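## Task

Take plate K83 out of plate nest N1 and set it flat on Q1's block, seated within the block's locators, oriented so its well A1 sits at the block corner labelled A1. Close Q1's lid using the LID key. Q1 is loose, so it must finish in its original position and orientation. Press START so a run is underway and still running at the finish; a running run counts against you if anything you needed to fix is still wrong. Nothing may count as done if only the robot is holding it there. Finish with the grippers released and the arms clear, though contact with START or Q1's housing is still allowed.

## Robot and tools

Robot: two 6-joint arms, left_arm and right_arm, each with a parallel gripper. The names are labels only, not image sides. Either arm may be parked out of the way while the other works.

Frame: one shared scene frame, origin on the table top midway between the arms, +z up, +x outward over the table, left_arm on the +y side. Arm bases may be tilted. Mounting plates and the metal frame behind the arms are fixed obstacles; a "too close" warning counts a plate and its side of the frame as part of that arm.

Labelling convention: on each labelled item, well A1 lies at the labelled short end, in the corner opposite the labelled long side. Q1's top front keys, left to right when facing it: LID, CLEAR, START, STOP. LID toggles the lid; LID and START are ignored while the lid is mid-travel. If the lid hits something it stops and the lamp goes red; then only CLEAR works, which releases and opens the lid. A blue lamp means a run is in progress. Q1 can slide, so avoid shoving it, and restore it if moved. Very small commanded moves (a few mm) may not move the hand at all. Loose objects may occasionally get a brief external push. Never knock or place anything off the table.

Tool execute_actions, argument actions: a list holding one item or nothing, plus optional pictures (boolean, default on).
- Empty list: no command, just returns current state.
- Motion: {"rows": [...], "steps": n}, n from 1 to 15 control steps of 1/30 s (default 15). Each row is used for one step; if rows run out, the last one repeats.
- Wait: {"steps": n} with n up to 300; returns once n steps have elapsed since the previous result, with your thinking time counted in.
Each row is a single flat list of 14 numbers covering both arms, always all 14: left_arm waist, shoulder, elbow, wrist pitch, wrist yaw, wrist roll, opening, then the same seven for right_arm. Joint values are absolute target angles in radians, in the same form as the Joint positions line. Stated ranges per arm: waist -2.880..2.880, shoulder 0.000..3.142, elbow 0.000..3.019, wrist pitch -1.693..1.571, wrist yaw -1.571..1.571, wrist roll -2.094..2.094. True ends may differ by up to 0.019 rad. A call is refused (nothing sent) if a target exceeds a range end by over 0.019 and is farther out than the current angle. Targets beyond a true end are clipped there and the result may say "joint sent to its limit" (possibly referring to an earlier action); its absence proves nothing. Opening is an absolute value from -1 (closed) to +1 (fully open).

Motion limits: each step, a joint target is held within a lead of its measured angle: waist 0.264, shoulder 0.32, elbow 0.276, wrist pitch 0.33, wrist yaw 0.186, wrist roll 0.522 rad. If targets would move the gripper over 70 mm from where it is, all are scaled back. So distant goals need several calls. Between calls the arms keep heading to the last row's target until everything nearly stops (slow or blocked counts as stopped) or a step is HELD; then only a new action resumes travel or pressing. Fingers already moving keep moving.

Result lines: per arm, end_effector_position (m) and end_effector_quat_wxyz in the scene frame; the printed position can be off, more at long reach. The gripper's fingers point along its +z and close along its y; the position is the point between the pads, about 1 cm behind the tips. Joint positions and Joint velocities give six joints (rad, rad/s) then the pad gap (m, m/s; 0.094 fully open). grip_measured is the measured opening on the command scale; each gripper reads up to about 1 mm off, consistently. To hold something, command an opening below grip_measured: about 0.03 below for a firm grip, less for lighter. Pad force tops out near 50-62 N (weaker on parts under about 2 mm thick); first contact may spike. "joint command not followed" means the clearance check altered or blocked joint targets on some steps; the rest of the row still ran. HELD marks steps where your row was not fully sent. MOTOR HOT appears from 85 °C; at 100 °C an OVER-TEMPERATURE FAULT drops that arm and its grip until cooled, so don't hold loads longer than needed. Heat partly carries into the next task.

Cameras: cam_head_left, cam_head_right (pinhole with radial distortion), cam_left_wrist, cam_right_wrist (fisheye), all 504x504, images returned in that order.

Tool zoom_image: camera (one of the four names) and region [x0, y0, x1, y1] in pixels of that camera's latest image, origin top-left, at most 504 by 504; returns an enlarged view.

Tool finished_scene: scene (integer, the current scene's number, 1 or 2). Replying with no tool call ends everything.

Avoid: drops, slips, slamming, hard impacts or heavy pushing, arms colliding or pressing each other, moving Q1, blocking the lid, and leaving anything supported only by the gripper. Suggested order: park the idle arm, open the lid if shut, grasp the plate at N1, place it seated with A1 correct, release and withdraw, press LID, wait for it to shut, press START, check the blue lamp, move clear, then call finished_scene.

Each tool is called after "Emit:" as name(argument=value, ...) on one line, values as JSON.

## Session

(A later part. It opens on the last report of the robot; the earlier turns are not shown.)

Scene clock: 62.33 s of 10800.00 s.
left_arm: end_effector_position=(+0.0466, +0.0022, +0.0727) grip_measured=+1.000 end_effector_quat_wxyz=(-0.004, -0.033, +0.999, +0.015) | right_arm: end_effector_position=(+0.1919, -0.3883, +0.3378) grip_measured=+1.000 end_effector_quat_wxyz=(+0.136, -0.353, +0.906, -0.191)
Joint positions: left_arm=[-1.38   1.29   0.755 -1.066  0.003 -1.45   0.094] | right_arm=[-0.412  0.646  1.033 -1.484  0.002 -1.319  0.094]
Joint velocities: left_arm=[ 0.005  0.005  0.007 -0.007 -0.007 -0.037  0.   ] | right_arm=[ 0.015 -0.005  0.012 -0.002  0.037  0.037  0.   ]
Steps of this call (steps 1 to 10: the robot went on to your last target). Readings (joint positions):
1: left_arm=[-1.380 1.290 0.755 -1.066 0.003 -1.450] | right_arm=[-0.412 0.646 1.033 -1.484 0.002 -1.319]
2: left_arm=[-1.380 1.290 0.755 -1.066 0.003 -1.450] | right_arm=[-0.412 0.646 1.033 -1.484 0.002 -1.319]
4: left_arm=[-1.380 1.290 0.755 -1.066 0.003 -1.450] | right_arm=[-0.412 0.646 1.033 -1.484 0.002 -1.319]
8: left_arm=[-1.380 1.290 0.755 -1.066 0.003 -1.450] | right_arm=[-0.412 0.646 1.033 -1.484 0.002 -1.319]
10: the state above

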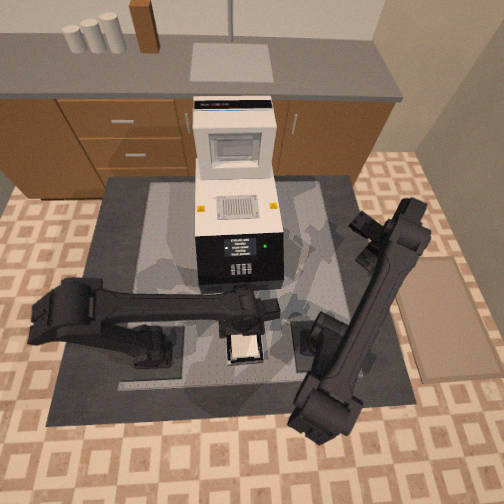

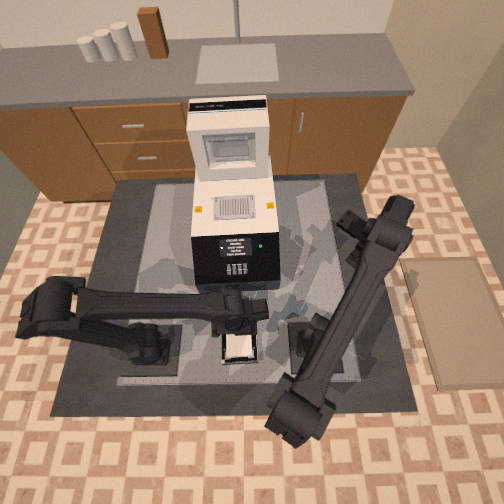

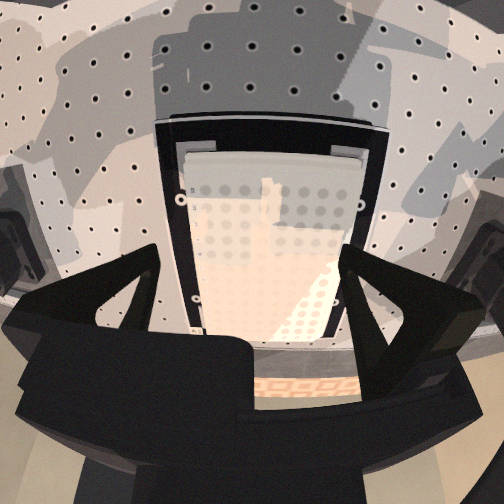

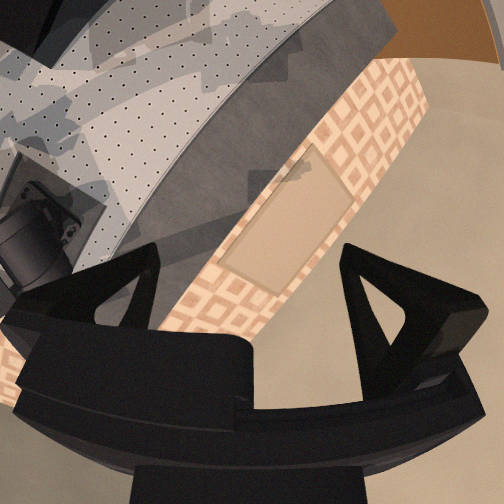

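Emit:
execute_actions(actions=[{"rows":[[-1.465,1.315,0.755,-0.975,0,-1.538,1,-0.4,0.647,1.05,-1.5,0,-1.319,1]]}])

Scene clock: 65.93 s of 10800.00 s.
left_arm: end_effector_position=(+0.0235, -0.0168, +0.0679) grip_measured=+1.000 end_effector_quat_wxyz=(+0.002, -0.025, +1.000, -0.012) | right_arm: end_effector_position=(+0.1919, -0.3883, +0.3378) grip_measured=+1.000 end_effector_quat_wxyz=(+0.136, -0.353, +0.906, -0.191)
Joint positions: left_arm=[-1.466  1.304  0.753 -0.996 -0.003 -1.52   0.094] | right_arm=[-0.412  0.646  1.033 -1.484  0.002 -1.319  0.094]
Joint velocities: left_arm=[-0.005  0.005  0.002 -0.012 -0.037  0.022  0.   ] | right_arm=[-0.005 -0.005 -0.002  0.022 -0.051 -0.066  0.   ]
Steps of this call (steps 1 to 15: the robot went on to your last target; steps 16 to 90: nothing new was sent; then 0.10 s passed at rest; steps 91 to 105: all 15 steps of this action). Readings (joint positions):
91: left_arm=[-1.387 1.291 0.754 -1.053 -0.000 -1.464] | right_arm=[-0.412 0.646 1.033 -1.484 0.002 -1.319]
92: left_arm=[-1.402 1.293 0.753 -1.031 -0.001 -1.477] | right_arm=[-0.412 0.646 1.033 -1.484 0.002 -1.319]
94: left_arm=[-1.440 1.299 0.753 -1.003 -0.001 -1.495] | right_arm=[-0.412 0.646 1.033 -1.484 0.002 -1.319]
98: left_arm=[-1.466 1.304 0.753 -0.996 -0.002 -1.512] | right_arm=[-0.412 0.646 1.033 -1.484 0.002 -1.319]
105: the state above

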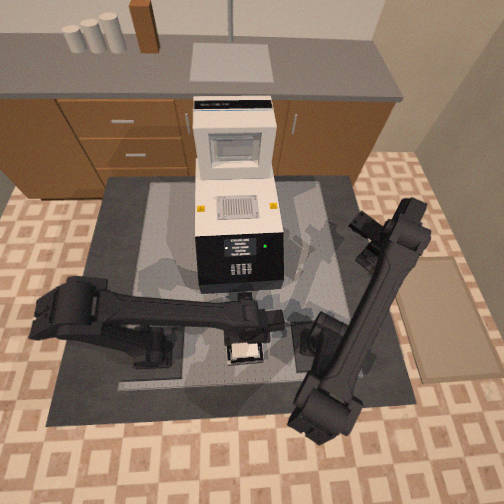

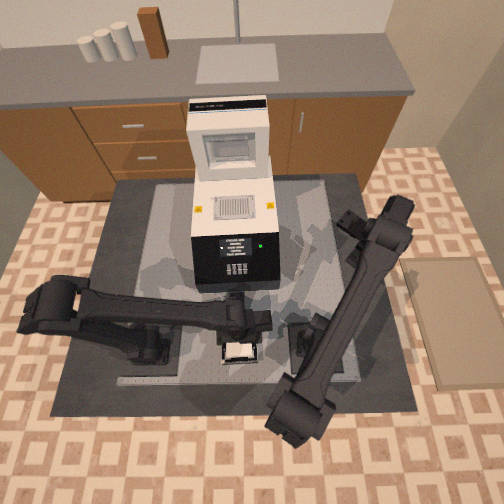

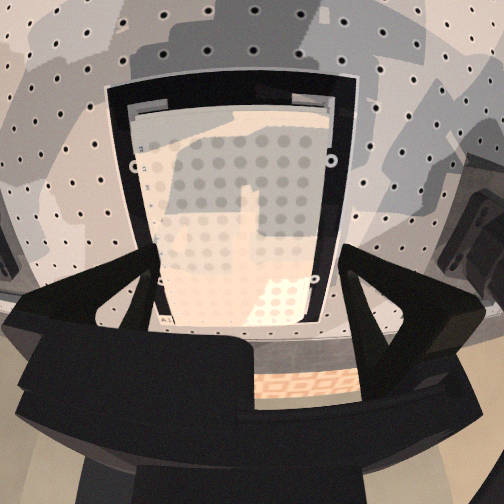

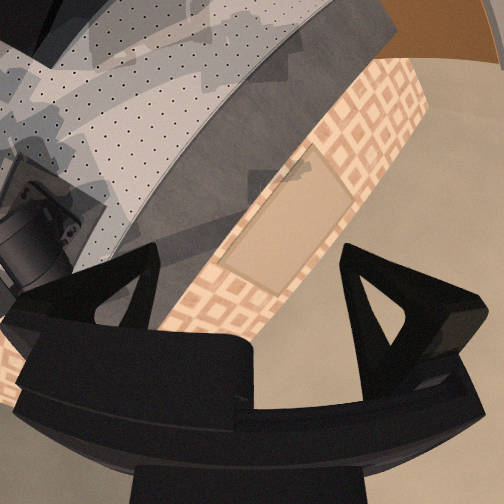

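Emit:
execute_actions(actions=[{"rows":[[-1.465,1.35,0.733,-0.94,0,-1.55,1,-0.4,0.647,1.05,-1.5,0,-1.319,1]]}])

Scene clock: 68.53 s of 10800.00 s.
left_arm: end_effector_position=(+0.0240, -0.0169, +0.0668) grip_measured=+1.000 end_effector_quat_wxyz=(+0.004, -0.030, +0.999, -0.012) | right_arm: end_effector_position=(+0.1919, -0.3883, +0.3378) grip_measured=+1.000 end_effector_quat_wxyz=(+0.136, -0.353, +0.906, -0.191)
Joint positions: left_arm=[-1.466  1.307  0.752 -0.992 -0.006 -1.531  0.094] | right_arm=[-0.412  0.646  1.033 -1.484  0.002 -1.319  0.094]
Joint velocities: left_arm=[-0.015 -0.005  0.002 -0.012 -0.022  0.022  0.   ] | right_arm=[-0.005  0.005 -0.002 -0.002 -0.095 -0.066  0.   ]
Steps of this call (steps 1 to 15: the robot went on to your last target; steps 16 to 63: nothing new was sent; steps 64 to 78: all 15 steps of this action). Readings (joint positions):
64: left_arm=[-1.466 1.306 0.752 -0.992 -0.004 -1.523] | right_arm=[-0.412 0.646 1.033 -1.484 0.002 -1.319]
65: left_arm=[-1.466 1.307 0.752 -0.992 -0.005 -1.525] | right_arm=[-0.412 0.646 1.033 -1.484 0.002 -1.319]
67: left_arm=[-1.466 1.307 0.752 -0.992 -0.005 -1.528] | right_arm=[-0.412 0.646 1.033 -1.484 0.002 -1.319]
71: left_arm=[-1.466 1.307 0.752 -0.992 -0.006 -1.530] | right_arm=[-0.412 0.646 1.033 -1.484 0.002 -1.319]
78: the state above

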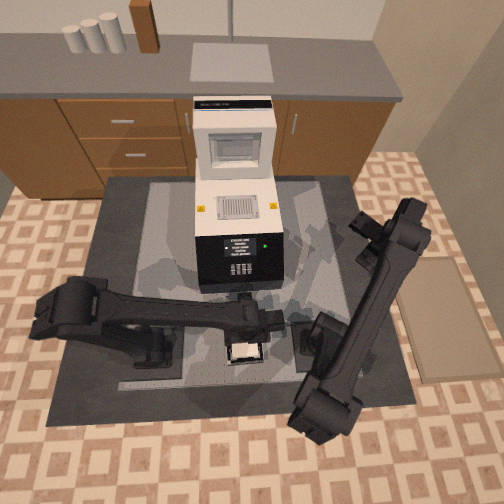

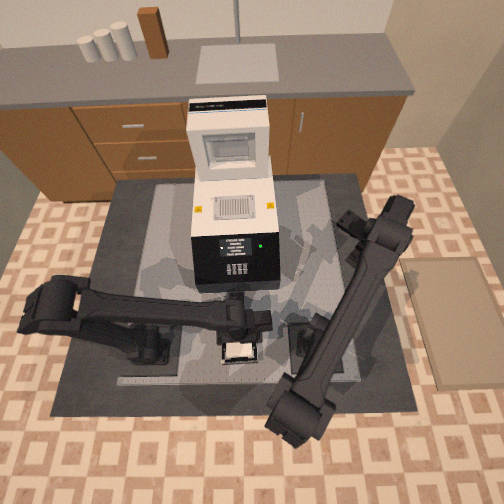

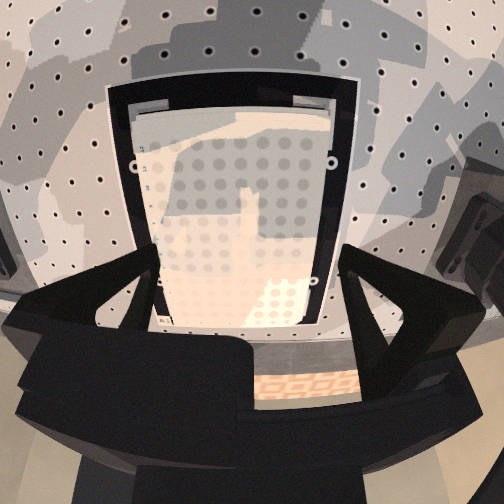

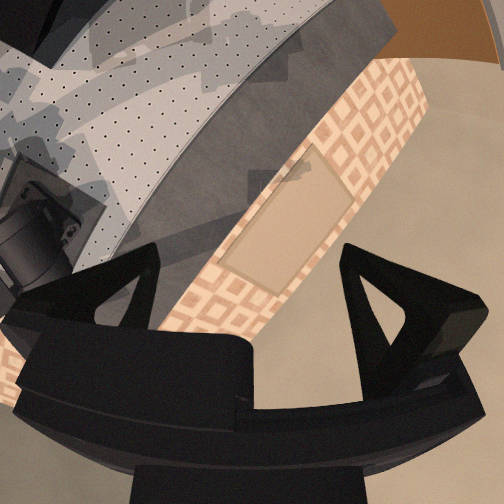

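Emit:
execute_actions(actions=[{"rows":[[-1.465,1.27,0.79,-1.0,0,-1.54,1,-0.4,0.647,1.05,-1.5,0,-1.319,1],[-1.465,1.27,0.79,-1.0,0,-1.54,1,-0.4,0.647,1.05,-1.5,0,-1.319,1],[-1.465,1.27,0.79,-1.0,0,-1.54,1,-0.4,0.647,1.05,-1.5,0,-1.319,1],[-1.465,1.27,0.79,-1.02,0,-1.54,1,-0.4,0.647,1.05,-1.5,0,-1.319,1],[-1.44,1.285,0.775,-1.055,0,-1.54,1,-0.4,0.647,1.05,-1.5,0,-1.319,1]]}])

Scene clock: 71.33 s of 10800.00 s.
left_arm: end_effector_position=(+0.0276, -0.0069, +0.0730) grip_measured=+1.000 end_effector_quat_wxyz=(+0.001, -0.039, +0.999, +0.001) | right_arm: end_effector_position=(+0.1919, -0.3883, +0.3378) grip_measured=+1.000 end_effector_quat_wxyz=(+0.136, -0.353, +0.906, -0.191)
Joint positions: left_arm=[-1.449  1.287  0.753 -1.038 -0.003 -1.531  0.094] | right_arm=[-0.412  0.646  1.033 -1.484  0.002 -1.319  0.094]
Joint velocities: left_arm=[-0.005  0.005 -0.012 -0.012  0.007 -0.066  0.   ] | right_arm=[-0.024 -0.005 -0.002  0.002 -0.037 -0.022  0.   ]
Steps of this call (steps 1 to 15: the robot went on to your last target; steps 16 to 69: nothing new was sent; steps 70 to 84: all 15 steps of this action). Readings (joint positions):
70: left_arm=[-1.466 1.303 0.753 -0.995 -0.006 -1.531] | right_arm=[-0.412 0.646 1.033 -1.484 0.002 -1.319]
71: left_arm=[-1.466 1.297 0.753 -0.995 -0.004 -1.531] | right_arm=[-0.412 0.646 1.033 -1.484 0.002 -1.319]
73: left_arm=[-1.466 1.289 0.753 -0.997 -0.004 -1.531] | right_arm=[-0.412 0.646 1.033 -1.484 0.002 -1.319]
77: left_arm=[-1.454 1.287 0.753 -1.034 -0.003 -1.531] | right_arm=[-0.412 0.646 1.033 -1.484 0.002 -1.319]
84: the state above

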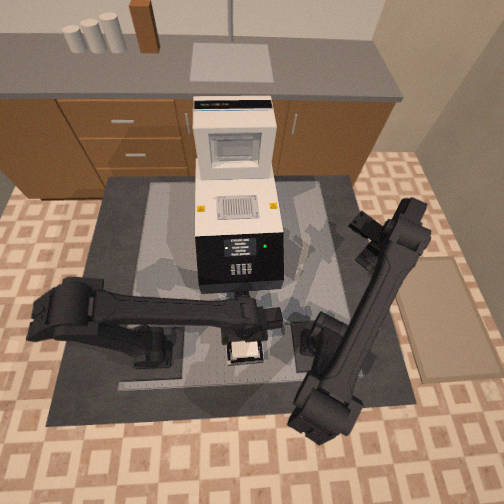

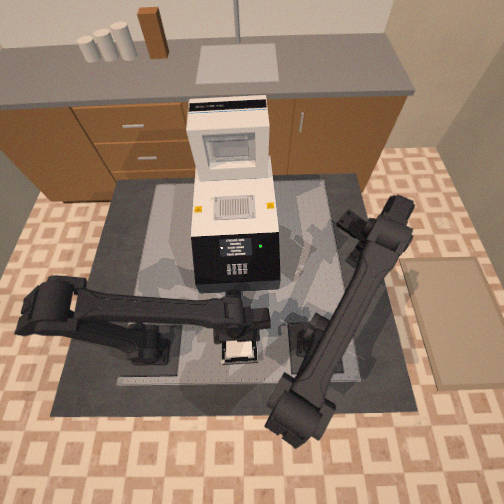

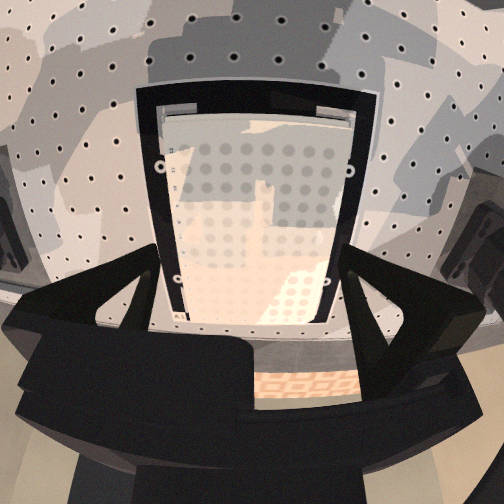

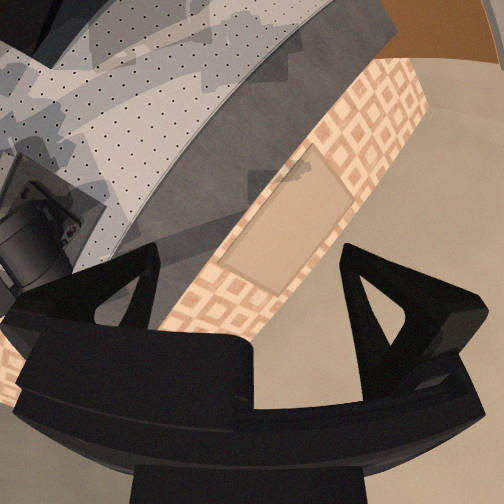

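Emit:
execute_actions(actions=[{"rows":[[-1.45,1.295,0.75,-1.0,0,-1.49,1,-0.4,0.647,1.05,-1.5,0,-1.319,1],[-1.45,1.30,0.75,-1.0,0,-1.49,1,-0.4,0.647,1.05,-1.5,0,-1.319,1],[-1.45,1.31,0.748,-0.99,0,-1.49,1,-0.4,0.647,1.05,-1.5,0,-1.319,1],[-1.45,1.315,0.745,-0.985,0,-1.49,1,-0.4,0.647,1.05,-1.5,0,-1.319,1],[-1.45,1.32,0.742,-0.98,0,-1.49,1,-0.4,0.647,1.05,-1.5,0,-1.319,1],[-1.45,1.325,0.74,-0.97,0,-1.49,1,-0.4,0.647,1.05,-1.5,0,-1.319,1],[-1.45,1.335,0.736,-0.96,0,-1.49,1,-0.4,0.647,1.05,-1.5,0,-1.319,1]]}])

Scene clock: 74.90 s of 10800.00 s.
left_arm: end_effector_position=(+0.0280, -0.0103, +0.0545) grip_measured=+1.000 end_effector_quat_wxyz=(+0.001, -0.024, +1.000, +0.002) | right_arm: end_effector_position=(+0.1919, -0.3883, +0.3378) grip_measured=+1.000 end_effector_quat_wxyz=(+0.136, -0.353, +0.906, -0.191)
Joint positions: left_arm=[-1.449  1.33   0.735 -0.979 -0.003 -1.502  0.094] | right_arm=[-0.412  0.646  1.033 -1.484  0.002 -1.319  0.094]
Joint velocities: left_arm=[-0.015  0.005  0.002  0.017  0.007 -0.022  0.   ] | right_arm=[-0.005 -0.015 -0.007 -0.007 -0.051  0.022  0.   ]
Steps of this call (steps 1 to 15: the robot went on to your last target; steps 16 to 90: nothing new was sent; then 0.07 s passed at rest; steps 91 to 105: all 15 steps of this action). Readings (joint positions):
91: left_arm=[-1.449 1.287 0.753 -1.035 -0.003 -1.526] | right_arm=[-0.412 0.646 1.033 -1.484 0.002 -1.319]
92: left_arm=[-1.449 1.287 0.752 -1.029 -0.003 -1.521] | right_arm=[-0.412 0.646 1.033 -1.484 0.002 -1.319]
94: left_arm=[-1.449 1.290 0.751 -1.016 -0.003 -1.514] | right_arm=[-0.412 0.646 1.033 -1.484 0.002 -1.319]
98: left_arm=[-1.449 1.311 0.744 -0.987 -0.003 -1.506] | right_arm=[-0.412 0.646 1.033 -1.484 0.002 -1.319]
105: the state above

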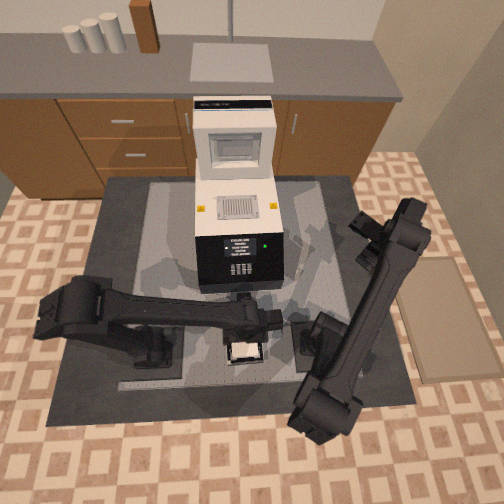

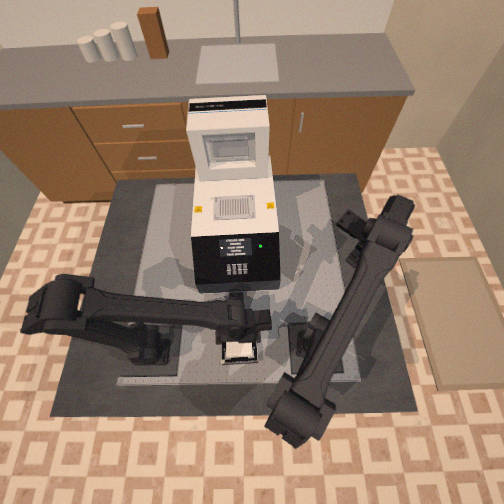

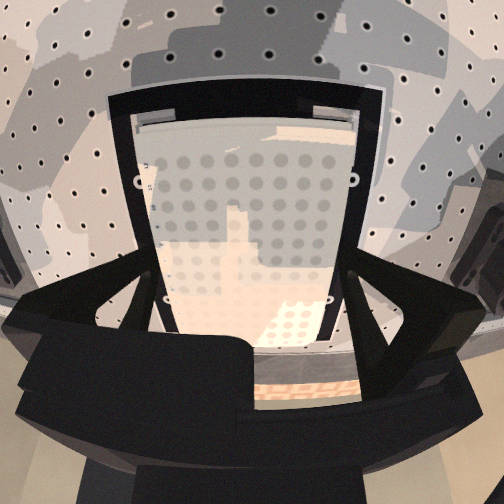

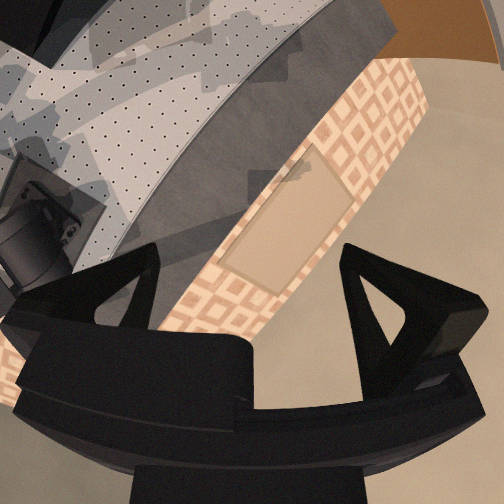

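Emit:
execute_actions(actions=[{"rows":[[-1.45,1.352,0.726,-0.935,0,-1.535,1,-0.4,0.647,1.05,-1.5,0,-1.319,1]]}], pictures=false)

Emit:
execute_actions(actions=[{"rows":[[-1.45,1.345,0.726,-0.94,0,-1.52,0.75,-0.4,0.647,1.05,-1.5,0,-1.319,1]]}])

Scene clock: 77.87 s of 10800.00 s.
left_arm: end_effector_position=(+0.0283, -0.0135, +0.0518) grip_measured=+1.000 end_effector_quat_wxyz=(+0.001, -0.033, +0.999, -0.005) | right_arm: end_effector_position=(+0.1919, -0.3883, +0.3378) grip_measured=+1.000 end_effector_quat_wxyz=(+0.136, -0.353, +0.906, -0.191)
Joint positions: left_arm=[-1.449  1.335  0.731 -0.957 -0.002 -1.519  0.094] | right_arm=[-0.412  0.646  1.033 -1.484  0.002 -1.319  0.094]
Joint velocities: left_arm=[-0.005  0.005  0.012 -0.012 -0.007 -0.022  0.   ] | right_arm=[-0.005  0.005  0.002  0.012  0.037 -0.007  0.   ]
Steps of this call (steps 1 to 15: the robot went on to your last target; steps 16 to 74: nothing new was sent; steps 75 to 89: all 15 steps of this action). Readings (joint positions):
75: left_arm=[-1.449 1.330 0.734 -0.973 -0.003 -1.505] | right_arm=[-0.412 0.646 1.033 -1.484 0.002 -1.319]
76: left_arm=[-1.449 1.331 0.732 -0.965 -0.003 -1.509] | right_arm=[-0.412 0.646 1.033 -1.484 0.002 -1.319]
78: left_arm=[-1.449 1.335 0.731 -0.958 -0.002 -1.514] | right_arm=[-0.412 0.646 1.033 -1.484 0.002 -1.319]
82: left_arm=[-1.449 1.335 0.731 -0.957 -0.002 -1.519] | right_arm=[-0.412 0.646 1.033 -1.484 0.002 -1.319]
89: the state above

Scene clock: 78.37 s of 10800.00 s.
left_arm: end_effector_position=(+0.0279, -0.0093, +0.0520) grip_measured=+0.770 end_effector_quat_wxyz=(+0.001, -0.033, +0.999, -0.001) | right_arm: end_effector_position=(+0.1919, -0.3883, +0.3378) grip_measured=+1.000 end_effector_quat_wxyz=(+0.136, -0.353, +0.906, -0.191)
Joint positions: left_arm=[-1.449  1.328  0.725 -0.966 -0.003 -1.519  0.083] | right_arm=[-0.412  0.646  1.033 -1.484  0.002 -1.319  0.094]
Joint velocities: left_arm=[-0.005 -0.005 -0.017 -0.007 -0.022 -0.037 -0.001] | right_arm=[-0.005 -0.024 -0.002 -0.012 -0.007 -0.022  0.   ]
Steps of this call (steps 1 to 15: all 15 steps of this action). Readings (joint positions):
1: left_arm=[-1.449 1.335 0.730 -0.960 -0.002 -1.519] | right_arm=[-0.412 0.646 1.033 -1.484 0.002 -1.319]
2: left_arm=[-1.449 1.328 0.727 -0.968 -0.003 -1.519] | right_arm=[-0.412 0.646 1.033 -1.484 0.002 -1.319]
4: left_arm=[-1.449 1.328 0.725 -0.966 -0.003 -1.519] | right_arm=[-0.412 0.646 1.033 -1.484 0.002 -1.319]
8: left_arm=[-1.449 1.328 0.725 -0.966 -0.003 -1.519] | right_arm=[-0.412 0.646 1.033 -1.484 0.002 -1.319]
15: the state above

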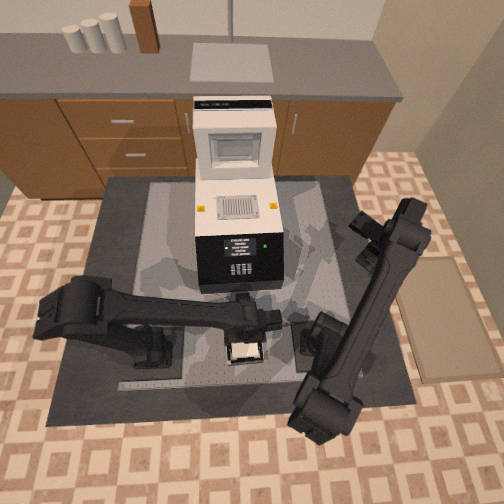

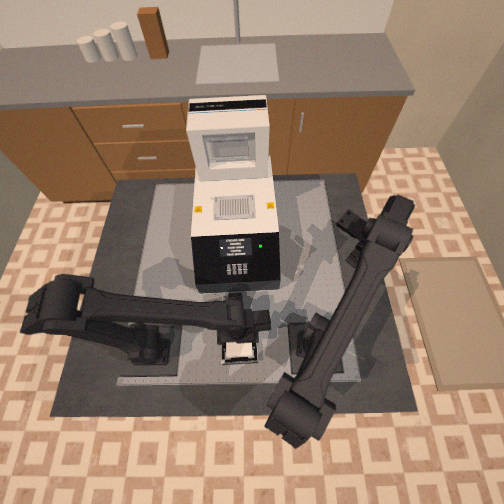

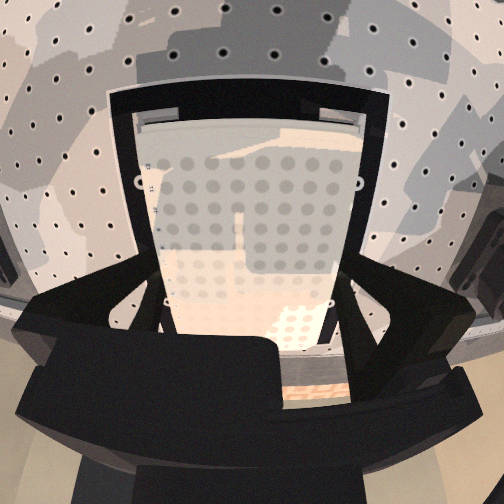

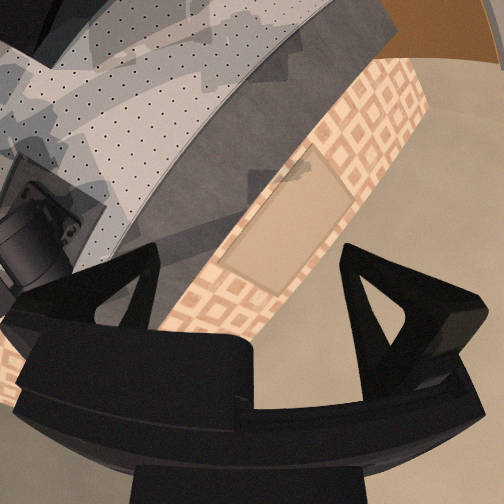

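Emit:
execute_actions(actions=[{"rows":[[-1.45,1.32,0.76,-0.97,0,-1.52,0.74,-0.4,0.647,1.05,-1.5,0,-1.319,1],[-1.45,1.315,0.775,-0.99,0,-1.52,0.74,-0.4,0.647,1.05,-1.5,0,-1.319,1],[-1.45,1.305,0.785,-1.01,0,-1.52,0.74,-0.4,0.647,1.05,-1.5,0,-1.319,1],[-1.45,1.295,0.795,-1.03,0,-1.52,0.74,-0.4,0.647,1.05,-1.5,0,-1.319,1],[-1.45,1.285,0.805,-1.05,0,-1.52,0.74,-0.4,0.647,1.05,-1.5,0,-1.319,1],[-1.45,1.27,0.825,-1.085,0,-1.52,0.74,-0.4,0.647,1.05,-1.5,0,-1.319,1],[-1.45,1.255,0.85,-1.12,0,-1.52,0.74,-0.4,0.647,1.05,-1.5,0,-1.319,1],[-1.45,1.24,0.87,-1.155,0,-1.52,0.74,-0.4,0.647,1.05,-1.5,0,-1.319,1],[-1.45,1.225,0.895,-1.19,0,-1.52,0.74,-0.4,0.647,1.05,-1.5,0,-1.319,1],[-1.45,1.21,0.915,-1.23,0,-1.52,0.74,-0.4,0.647,1.05,-1.5,0,-1.319,1],[-1.45,1.2,0.94,-1.27,0,-1.52,0.74,-0.4,0.647,1.05,-1.5,0,-1.319,1],[-1.45,1.19,1.0,-1.34,0,-1.52,0.74,-0.4,0.647,1.05,-1.5,0,-1.319,1],[-1.45,1.18,1.08,-1.42,0,-1.52,0.74,-0.4,0.647,1.05,-1.5,0,-1.319,1],[-1.45,1.17,1.16,-1.5,0,-1.52,0.74,-0.4,0.647,1.05,-1.5,0,-1.319,1],[-1.45,1.16,1.24,-1.6,0,-1.52,0.74,-0.4,0.647,1.05,-1.5,0,-1.319,1]]}], pictures=false)

Emit:
execute_actions(actions=[{"rows":[[-1.4,1.16,1.3,-1.675,0,-1.2,0.74,-0.4,0.647,1.05,-1.5,0,-1.319,1],[-1.4,1.16,1.3,-1.675,0,-1.0,0.74,-0.4,0.647,1.05,-1.5,0,-1.319,1],[-1.4,1.16,1.3,-1.675,0,-0.8,0.74,-0.4,0.647,1.05,-1.5,0,-1.319,1],[-1.3,1.16,1.3,-1.675,0,-0.5,0.74,-0.4,0.647,1.05,-1.5,0,-1.319,1],[-1.2,1.16,1.3,-1.675,0,0.6,0.74,-0.4,0.647,1.05,-1.5,0,-1.319,1],[-1.1,1.16,1.3,-1.675,0,0.6,0.74,-0.4,0.647,1.05,-1.5,0,-1.319,1],[-1.0,1.16,1.3,-1.675,0,0.6,0.74,-0.4,0.647,1.05,-1.5,0,-1.319,1],[-0.9,1.16,1.3,-1.675,0,0.7,0.74,-0.4,0.647,1.05,-1.5,0,-1.319,1]]}], pictures=false)

Emit:
execute_actions(actions=[{"steps":25}])

Scene clock: 85.50 s of 10800.00 s.
left_arm: end_effector_position=(+0.0286, -0.0150, +0.1742) grip_measured=+0.770 end_effector_quat_wxyz=(+0.000, -0.033, +0.999, +0.012) | right_arm: end_effector_position=(+0.1919, -0.3883, +0.3378) grip_measured=+1.000 end_effector_quat_wxyz=(+0.136, -0.353, +0.906, -0.191)
Joint positions: left_arm=[-1.449  1.211  0.976 -1.36  -0.003 -1.519  0.083] | right_arm=[-0.412  0.646  1.033 -1.484  0.002 -1.319  0.094]
Joint velocities: left_arm=[ 0.015 -0.142  1.189 -1.492  0.007 -0.037 -0.001] | right_arm=[ 0.005 -0.024 -0.012 -0.002 -0.081 -0.066  0.   ]
Steps of this call (steps 1 to 15: the robot went on to your last target; steps 16 to 90: nothing new was sent; then 3.63 s passed at rest; steps 91 to 105: all 15 steps of this action). Readings (joint positions):
91: left_arm=[-1.449 1.328 0.725 -0.966 -0.003 -1.519] | right_arm=[-0.412 0.646 1.033 -1.484 0.002 -1.319]
92: left_arm=[-1.449 1.328 0.726 -0.968 -0.003 -1.519] | right_arm=[-0.412 0.646 1.033 -1.484 0.002 -1.319]
94: left_arm=[-1.449 1.327 0.732 -0.985 -0.003 -1.519] | right_arm=[-0.412 0.646 1.033 -1.484 0.002 -1.319]
98: left_arm=[-1.449 1.302 0.772 -1.081 -0.003 -1.519] | right_arm=[-0.412 0.646 1.033 -1.484 0.002 -1.319]
105: the state above

Scene clock: 86.00 s of 10800.00 s.
left_arm: end_effector_position=(+0.1981, +0.0599, +0.2909) grip_measured=+0.770 end_effector_quat_wxyz=(+0.000, +0.247, +0.969, +0.003) | right_arm: end_effector_position=(+0.1919, -0.3883, +0.3378) grip_measured=+1.000 end_effector_quat_wxyz=(+0.136, -0.353, +0.906, -0.191)
Joint positions: left_arm=[-0.858  1.172  1.253 -1.655 -0.006 -0.364  0.083] | right_arm=[-0.412  0.646  1.033 -1.484  0.002 -1.319  0.094]
Joint velocities: left_arm=[ 0.103  0.005  0.002 -0.085 -0.051  2.762  0.001] | right_arm=[-0.005  0.005 -0.002 -0.012 -0.022  0.007  0.   ]
Steps of this call (steps 1 to 15: all 15 steps of this action). Readings (joint positions):
1: left_arm=[-1.447 1.206 1.018 -1.415 -0.003 -1.489] | right_arm=[-0.412 0.646 1.033 -1.484 0.002 -1.319]
2: left_arm=[-1.444 1.202 1.061 -1.466 -0.003 -1.438] | right_arm=[-0.412 0.646 1.033 -1.484 0.002 -1.319]
4: left_arm=[-1.426 1.196 1.142 -1.548 0.000 -1.303] | right_arm=[-0.412 0.646 1.033 -1.484 0.002 -1.319]
8: left_arm=[-1.240 1.176 1.237 -1.618 0.004 -1.015] | right_arm=[-0.412 0.646 1.033 -1.484 0.002 -1.319]
15: the state above

Scene clock: 86.83 s of 10800.00 s.
left_arm: end_effector_position=(+0.1881, +0.0527, +0.2909) grip_measured=+0.770 end_effector_quat_wxyz=(-0.003, +0.711, +0.703, +0.002) | right_arm: end_effector_position=(+0.1919, -0.3883, +0.3378) grip_measured=+1.000 end_effector_quat_wxyz=(+0.136, -0.353, +0.906, -0.191)
Joint positions: left_arm=[-0.895  1.172  1.253 -1.658 -0.002  0.683  0.083] | right_arm=[-0.412  0.646  1.033 -1.484  0.002 -1.319  0.094]
Joint velocities: left_arm=[-0.005 -0.015 -0.002  0.002  0.037  0.11  -0.001] | right_arm=[ 0.005 -0.005  0.002  0.007  0.051  0.051  0.   ]
Steps of this call (steps 1 to 25: the robot went on to your last target). Readings (joint positions):
1: left_arm=[-0.859 1.172 1.253 -1.656 -0.006 -0.265] | right_arm=[-0.412 0.646 1.033 -1.484 0.002 -1.319]
2: left_arm=[-0.866 1.172 1.253 -1.658 -0.005 -0.165] | right_arm=[-0.412 0.646 1.033 -1.484 0.002 -1.319]
4: left_arm=[-0.882 1.172 1.253 -1.658 -0.004 0.035] | right_arm=[-0.412 0.646 1.033 -1.484 0.002 -1.319]
8: left_arm=[-0.895 1.172 1.253 -1.658 -0.002 0.399] | right_arm=[-0.412 0.646 1.033 -1.484 0.002 -1.319]
25: the state above

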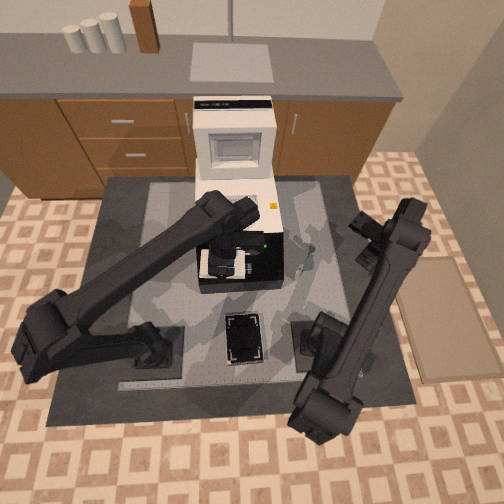

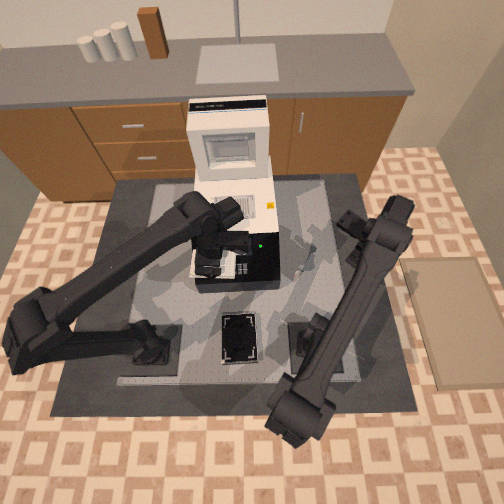

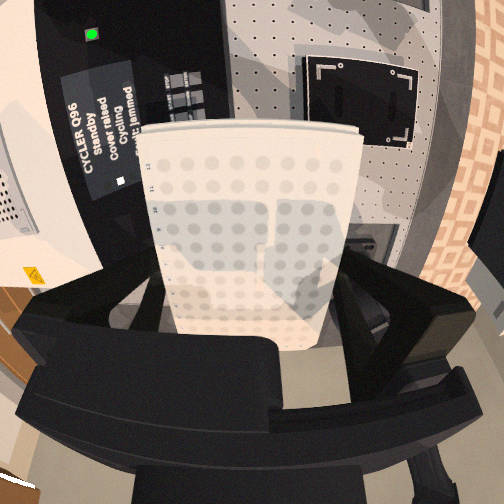

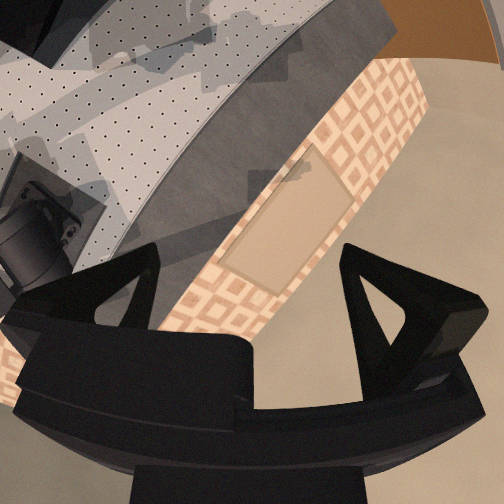

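Emit:
execute_actions(actions=[{"rows":[[-0.85,1.22,1.36,-1.66,0,0.73,0.74,-0.4,0.647,1.05,-1.5,0,-1.319,1],[-0.8,1.28,1.42,-1.66,0,0.78,0.74,-0.4,0.647,1.05,-1.5,0,-1.319,1],[-0.76,1.34,1.48,-1.66,0,0.82,0.74,-0.4,0.647,1.05,-1.5,0,-1.319,1],[-0.72,1.4,1.54,-1.66,0,0.86,0.74,-0.4,0.647,1.05,-1.5,0,-1.319,1],[-0.68,1.46,1.6,-1.66,0,0.9,0.74,-0.4,0.647,1.05,-1.5,0,-1.319,1],[-0.65,1.52,1.66,-1.66,0,0.93,0.74,-0.4,0.647,1.05,-1.5,0,-1.319,1],[-0.62,1.58,1.72,-1.65,0,0.95,0.74,-0.4,0.647,1.05,-1.5,0,-1.319,1],[-0.59,1.64,1.77,-1.64,0,0.97,0.74,-0.4,0.647,1.05,-1.5,0,-1.319,1],[-0.57,1.69,1.81,-1.63,0,0.99,0.74,-0.4,0.647,1.05,-1.5,0,-1.319,1]]}], pictures=false)

Emit:
execute_actions(actions=[{"steps":30}])

Scene clock: 91.97 s of 10800.00 s.
left_arm: end_effector_position=(+0.4283, +0.0197, +0.2734) grip_measured=+0.770 end_effector_quat_wxyz=(-0.002, +0.683, +0.731, -0.001) | right_arm: end_effector_position=(+0.1919, -0.3883, +0.3378) grip_measured=+1.000 end_effector_quat_wxyz=(+0.136, -0.353, +0.906, -0.191)
Joint positions: left_arm=[-0.565  1.703  1.762 -1.634  0.001  0.933  0.083] | right_arm=[-0.412  0.646  1.033 -1.484  0.002 -1.319  0.094]
Joint velocities: left_arm=[ 0.308  0.591  0.002  0.032 -0.022  0.3   -0.001] | right_arm=[-0.005 -0.005 -0.007  0.022 -0.022 -0.022  0.   ]
Steps of this call (steps 1 to 30: the robot went on to your last target; steps 31 to 90: nothing new was sent; then 1.63 s passed at rest; steps 91 to 105: all 15 steps of this action). Readings (joint positions):
91: left_arm=[-0.892 1.175 1.258 -1.658 -0.001 0.695] | right_arm=[-0.412 0.646 1.033 -1.484 0.002 -1.319]
92: left_arm=[-0.881 1.188 1.277 -1.660 0.001 0.710] | right_arm=[-0.412 0.646 1.033 -1.484 0.002 -1.319]
94: left_arm=[-0.834 1.246 1.357 -1.661 0.001 0.744] | right_arm=[-0.412 0.646 1.033 -1.484 0.002 -1.319]
98: left_arm=[-0.715 1.417 1.551 -1.661 0.001 0.816] | right_arm=[-0.412 0.646 1.033 -1.484 0.002 -1.319]
105: the state above

Scene clock: 92.97 s of 10800.00 s.
left_arm: end_effector_position=(+0.4303, +0.0211, +0.2700) grip_measured=+0.770 end_effector_quat_wxyz=(-0.006, +0.698, +0.716, -0.001) | right_arm: end_effector_position=(+0.1919, -0.3883, +0.3378) grip_measured=+1.000 end_effector_quat_wxyz=(+0.136, -0.353, +0.906, -0.191)
Joint positions: left_arm=[-0.562  1.71   1.762 -1.634 -0.     0.979  0.083] | right_arm=[-0.412  0.646  1.033 -1.484  0.002 -1.319  0.094]
Joint velocities: left_arm=[-0.005  0.005 -0.012  0.002  0.007  0.022  0.   ] | right_arm=[ 0.005 -0.015  0.022 -0.007 -0.037  0.066  0.   ]
Steps of this call (steps 1 to 30: the robot went on to your last target). Readings (joint positions):
1: left_arm=[-0.557 1.721 1.762 -1.634 -0.000 0.942] | right_arm=[-0.412 0.646 1.033 -1.484 0.002 -1.319]
2: left_arm=[-0.553 1.733 1.762 -1.634 -0.000 0.949] | right_arm=[-0.412 0.646 1.033 -1.484 0.002 -1.319]
4: left_arm=[-0.554 1.740 1.762 -1.634 -0.000 0.960] | right_arm=[-0.412 0.646 1.033 -1.484 0.002 -1.319]
8: left_arm=[-0.560 1.725 1.762 -1.634 -0.000 0.971] | right_arm=[-0.412 0.646 1.033 -1.484 0.002 -1.319]
30: the state above
All arms were judged still, so your last target was given up. Only a new action makes them travel on or press farther. Fingers that are still opening or closing keep moving.

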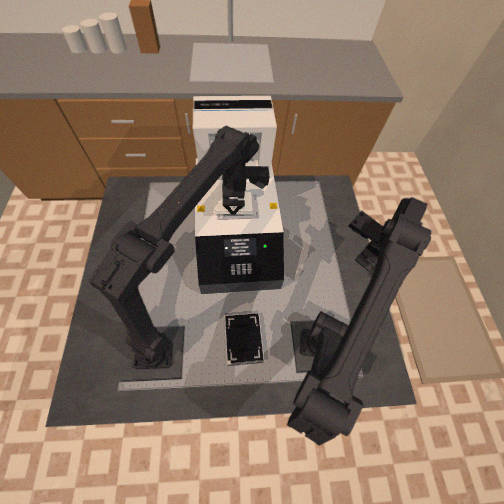

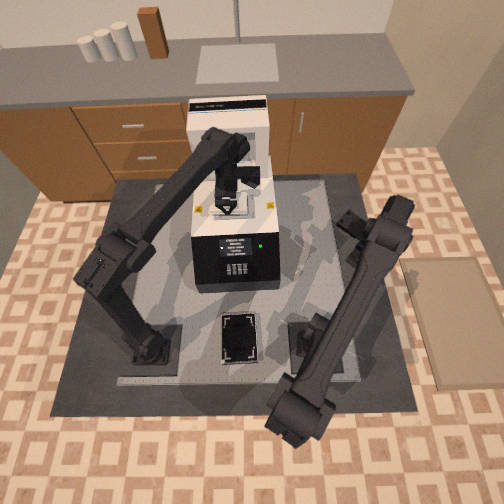

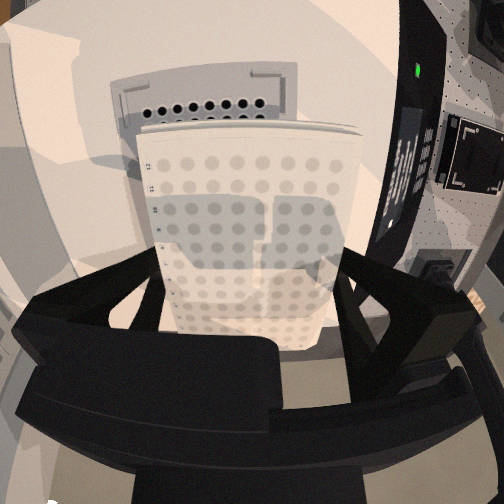

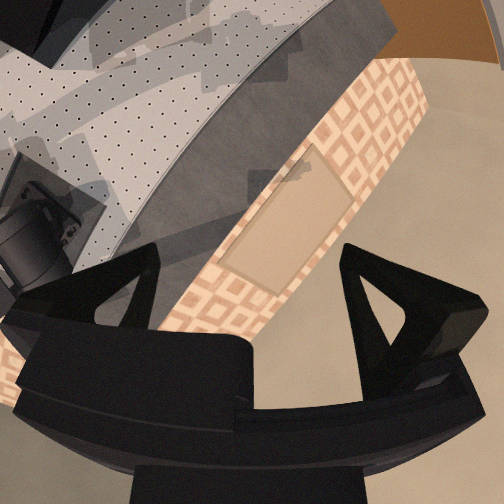

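Emit:
execute_actions(actions=[{"rows":[[-0.58,1.725,1.83,-1.61,0,0.98,0.74,-0.4,0.647,1.05,-1.5,0,-1.319,1],[-0.58,1.74,1.85,-1.6,0,0.98,0.74,-0.4,0.647,1.05,-1.5,0,-1.319,1],[-0.58,1.755,1.865,-1.59,0,0.98,0.74,-0.4,0.647,1.05,-1.5,0,-1.319,1],[-0.58,1.77,1.87,-1.59,0,0.98,0.74,-0.4,0.647,1.05,-1.5,0,-1.319,1]]}], pictures=false)

Emit:
execute_actions(actions=[{"steps":15}])

Scene clock: 99.40 s of 10800.00 s.
left_arm: end_effector_position=(+0.4513, +0.0017, +0.2651) grip_measured=+0.770 end_effector_quat_wxyz=(+0.011, +0.702, +0.713, +0.003) | right_arm: end_effector_position=(+0.1919, -0.3883, +0.3378) grip_measured=+1.000 end_effector_quat_wxyz=(+0.136, -0.353, +0.906, -0.191)
Joint positions: left_arm=[-0.571  1.764  1.822 -1.605 -0.     0.98   0.083] | right_arm=[-0.412  0.646  1.033 -1.484  0.002 -1.319  0.094]
Joint velocities: left_arm=[-0.005  0.005 -0.002  0.002  0.007  0.051 -0.002] | right_arm=[-0.015 -0.005  0.012 -0.017 -0.037 -0.022  0.   ]
Steps of this call (steps 1 to 90: nothing new was sent; then 2.93 s passed at rest; steps 91 to 105: all 15 steps of this action). Readings (joint positions):
91: left_arm=[-0.562 1.710 1.763 -1.634 -0.000 0.980] | right_arm=[-0.412 0.646 1.033 -1.484 0.002 -1.319]
92: left_arm=[-0.563 1.713 1.768 -1.632 -0.000 0.980] | right_arm=[-0.412 0.646 1.033 -1.484 0.002 -1.319]
94: left_arm=[-0.565 1.726 1.793 -1.623 -0.000 0.980] | right_arm=[-0.412 0.646 1.033 -1.484 0.002 -1.319]
98: left_arm=[-0.570 1.751 1.822 -1.605 -0.000 0.980] | right_arm=[-0.412 0.646 1.033 -1.484 0.002 -1.319]
105: the state above

Scene clock: 99.90 s of 10800.00 s.
left_arm: end_effector_position=(+0.4513, +0.0017, +0.2651) grip_measured=+0.770 end_effector_quat_wxyz=(+0.011, +0.702, +0.713, +0.003) | right_arm: end_effector_position=(+0.1919, -0.3883, +0.3378) grip_measured=+1.000 end_effector_quat_wxyz=(+0.136, -0.353, +0.906, -0.191)
Joint positions: left_arm=[-0.571  1.764  1.822 -1.605 -0.     0.98   0.083] | right_arm=[-0.412  0.646  1.033 -1.484  0.002 -1.319  0.094]
Joint velocities: left_arm=[ 0.005 -0.015 -0.012  0.002 -0.007  0.081 -0.003] | right_arm=[-0.024  0.005 -0.012 -0.002  0.022  0.125  0.   ]
Steps of this call (steps 1 to 15: the robot went on to your last target). Readings (joint positions):
1: left_arm=[-0.571 1.764 1.822 -1.605 -0.000 0.980] | right_arm=[-0.412 0.646 1.033 -1.484 0.002 -1.319]
2: left_arm=[-0.571 1.764 1.822 -1.605 -0.000 0.980] | right_arm=[-0.412 0.646 1.033 -1.484 0.002 -1.319]
4: left_arm=[-0.571 1.764 1.822 -1.605 -0.000 0.980] | right_arm=[-0.412 0.646 1.033 -1.484 0.002 -1.319]
8: left_arm=[-0.571 1.764 1.822 -1.605 -0.000 0.980] | right_arm=[-0.412 0.646 1.033 -1.484 0.002 -1.319]
15: the state above
All arms were judged still, so your last target was given up. Only a new action makes them travel on or press farther. Fingers that are still opening or closing keep moving.

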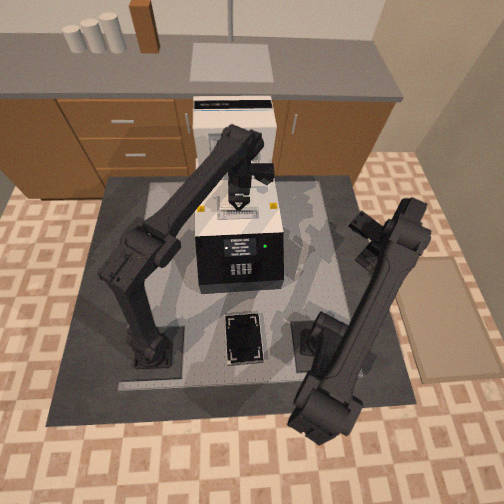

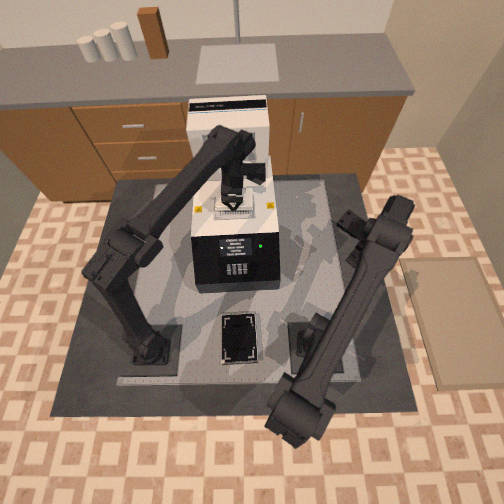

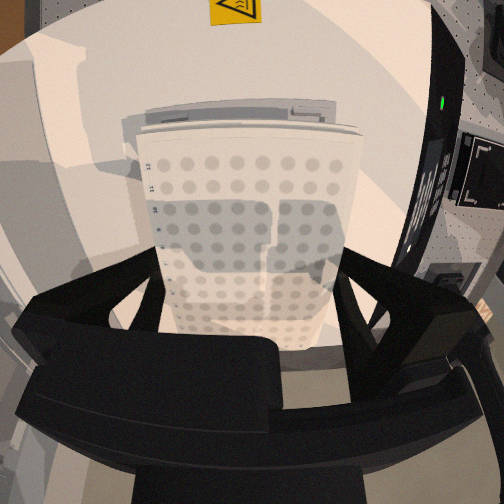

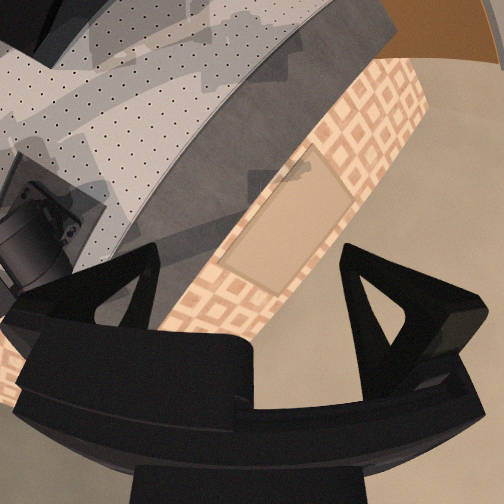

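Emit:
execute_actions(actions=[{"rows":[[-0.572,1.785,1.81,-1.575,0,0.98,0.74,-0.4,0.647,1.05,-1.5,0,-1.319,1]]}], pictures=false)

Emit:
execute_actions(actions=[{"steps":10}])

Emit:
zoom_image(camera="cam_left_wrist", region=[100, 70, 400, 220])

Scene clock: 104.20 s of 10800.00 s.
left_arm: end_effector_position=(+0.4523, +0.0011, +0.2546) grip_measured=+0.770 end_effector_quat_wxyz=(+0.005, +0.702, +0.713, +0.001) | right_arm: end_effector_position=(+0.1919, -0.3883, +0.3378) grip_measured=+1.000 end_effector_quat_wxyz=(+0.136, -0.353, +0.906, -0.191)
Joint positions: left_arm=[-0.571  1.775  1.809 -1.594 -0.     0.98   0.083] | right_arm=[-0.412  0.646  1.033 -1.484  0.002 -1.319  0.094]
Joint velocities: left_arm=[-0.005  0.005  0.002 -0.007 -0.066 -0.11  -0.   ] | right_arm=[ 0.015 -0.005  0.002 -0.007 -0.066  0.037  0.   ]
Steps of this call (steps 1 to 90: nothing new was sent; then 0.80 s passed at rest; steps 91 to 105: all 15 steps of this action). Readings (joint positions):
91: left_arm=[-0.571 1.764 1.820 -1.603 -0.000 0.980] | right_arm=[-0.412 0.646 1.033 -1.484 0.002 -1.319]
92: left_arm=[-0.571 1.764 1.818 -1.599 -0.000 0.980] | right_arm=[-0.412 0.646 1.033 -1.484 0.002 -1.319]
94: left_arm=[-0.571 1.766 1.813 -1.596 -0.000 0.980] | right_arm=[-0.412 0.646 1.033 -1.484 0.002 -1.319]
98: left_arm=[-0.571 1.773 1.810 -1.594 -0.000 0.980] | right_arm=[-0.412 0.646 1.033 -1.484 0.002 -1.319]
105: the state above

Scene clock: 104.53 s of 10800.00 s.
left_arm: end_effector_position=(+0.4523, +0.0011, +0.2546) grip_measured=+0.770 end_effector_quat_wxyz=(+0.005, +0.702, +0.713, +0.001) | right_arm: end_effector_position=(+0.1919, -0.3883, +0.3378) grip_measured=+1.000 end_effector_quat_wxyz=(+0.136, -0.353, +0.906, -0.191)
Joint positions: left_arm=[-0.571  1.775  1.809 -1.594 -0.     0.98   0.083] | right_arm=[-0.412  0.646  1.033 -1.484  0.002 -1.319  0.094]
Joint velocities: left_arm=[ 0.005 -0.015 -0.002  0.012 -0.051  0.022  0.001] | right_arm=[-0.005  0.005  0.012  0.022 -0.051 -0.037  0.   ]
Steps of this call (steps 1 to 10: the robot went on to your last target). Readings (joint positions):
1: left_arm=[-0.571 1.775 1.809 -1.594 -0.000 0.980] | right_arm=[-0.412 0.646 1.033 -1.484 0.002 -1.319]
2: left_arm=[-0.571 1.775 1.809 -1.594 -0.000 0.980] | right_arm=[-0.412 0.646 1.033 -1.484 0.002 -1.319]
4: left_arm=[-0.571 1.775 1.809 -1.594 -0.000 0.980] | right_arm=[-0.412 0.646 1.033 -1.484 0.002 -1.319]
8: left_arm=[-0.571 1.775 1.809 -1.594 -0.000 0.980] | right_arm=[-0.412 0.646 1.033 -1.484 0.002 -1.319]
10: the state above

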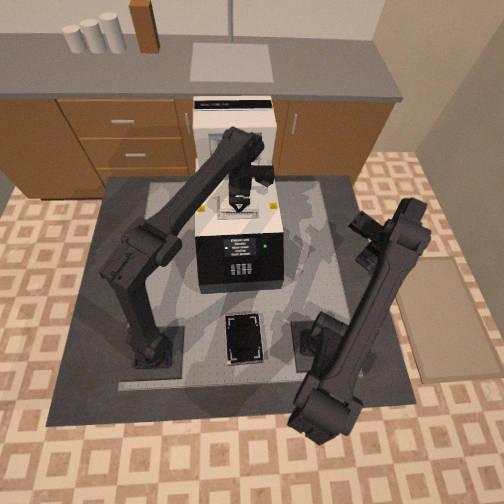

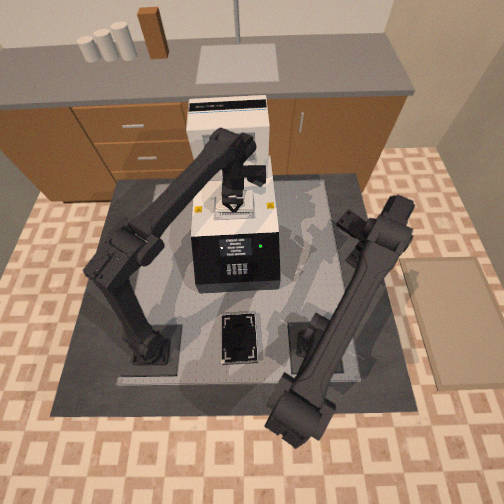

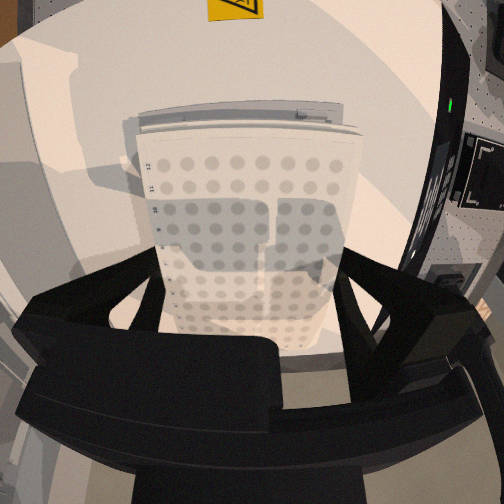

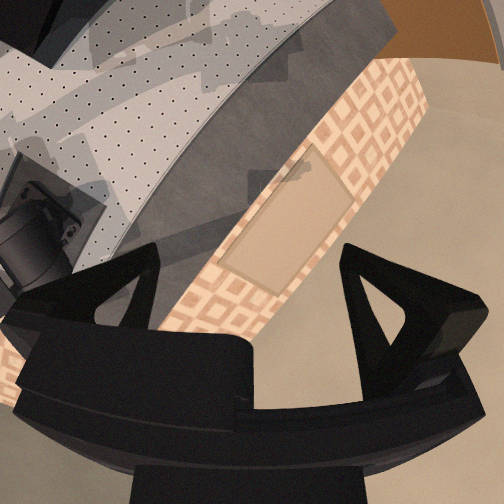

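Region (100, 70, 400, 220) of cam_left_wrist's 504x504 image, scaled by 1.680, with more detail than that image has.

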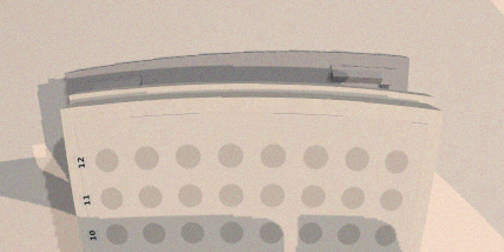

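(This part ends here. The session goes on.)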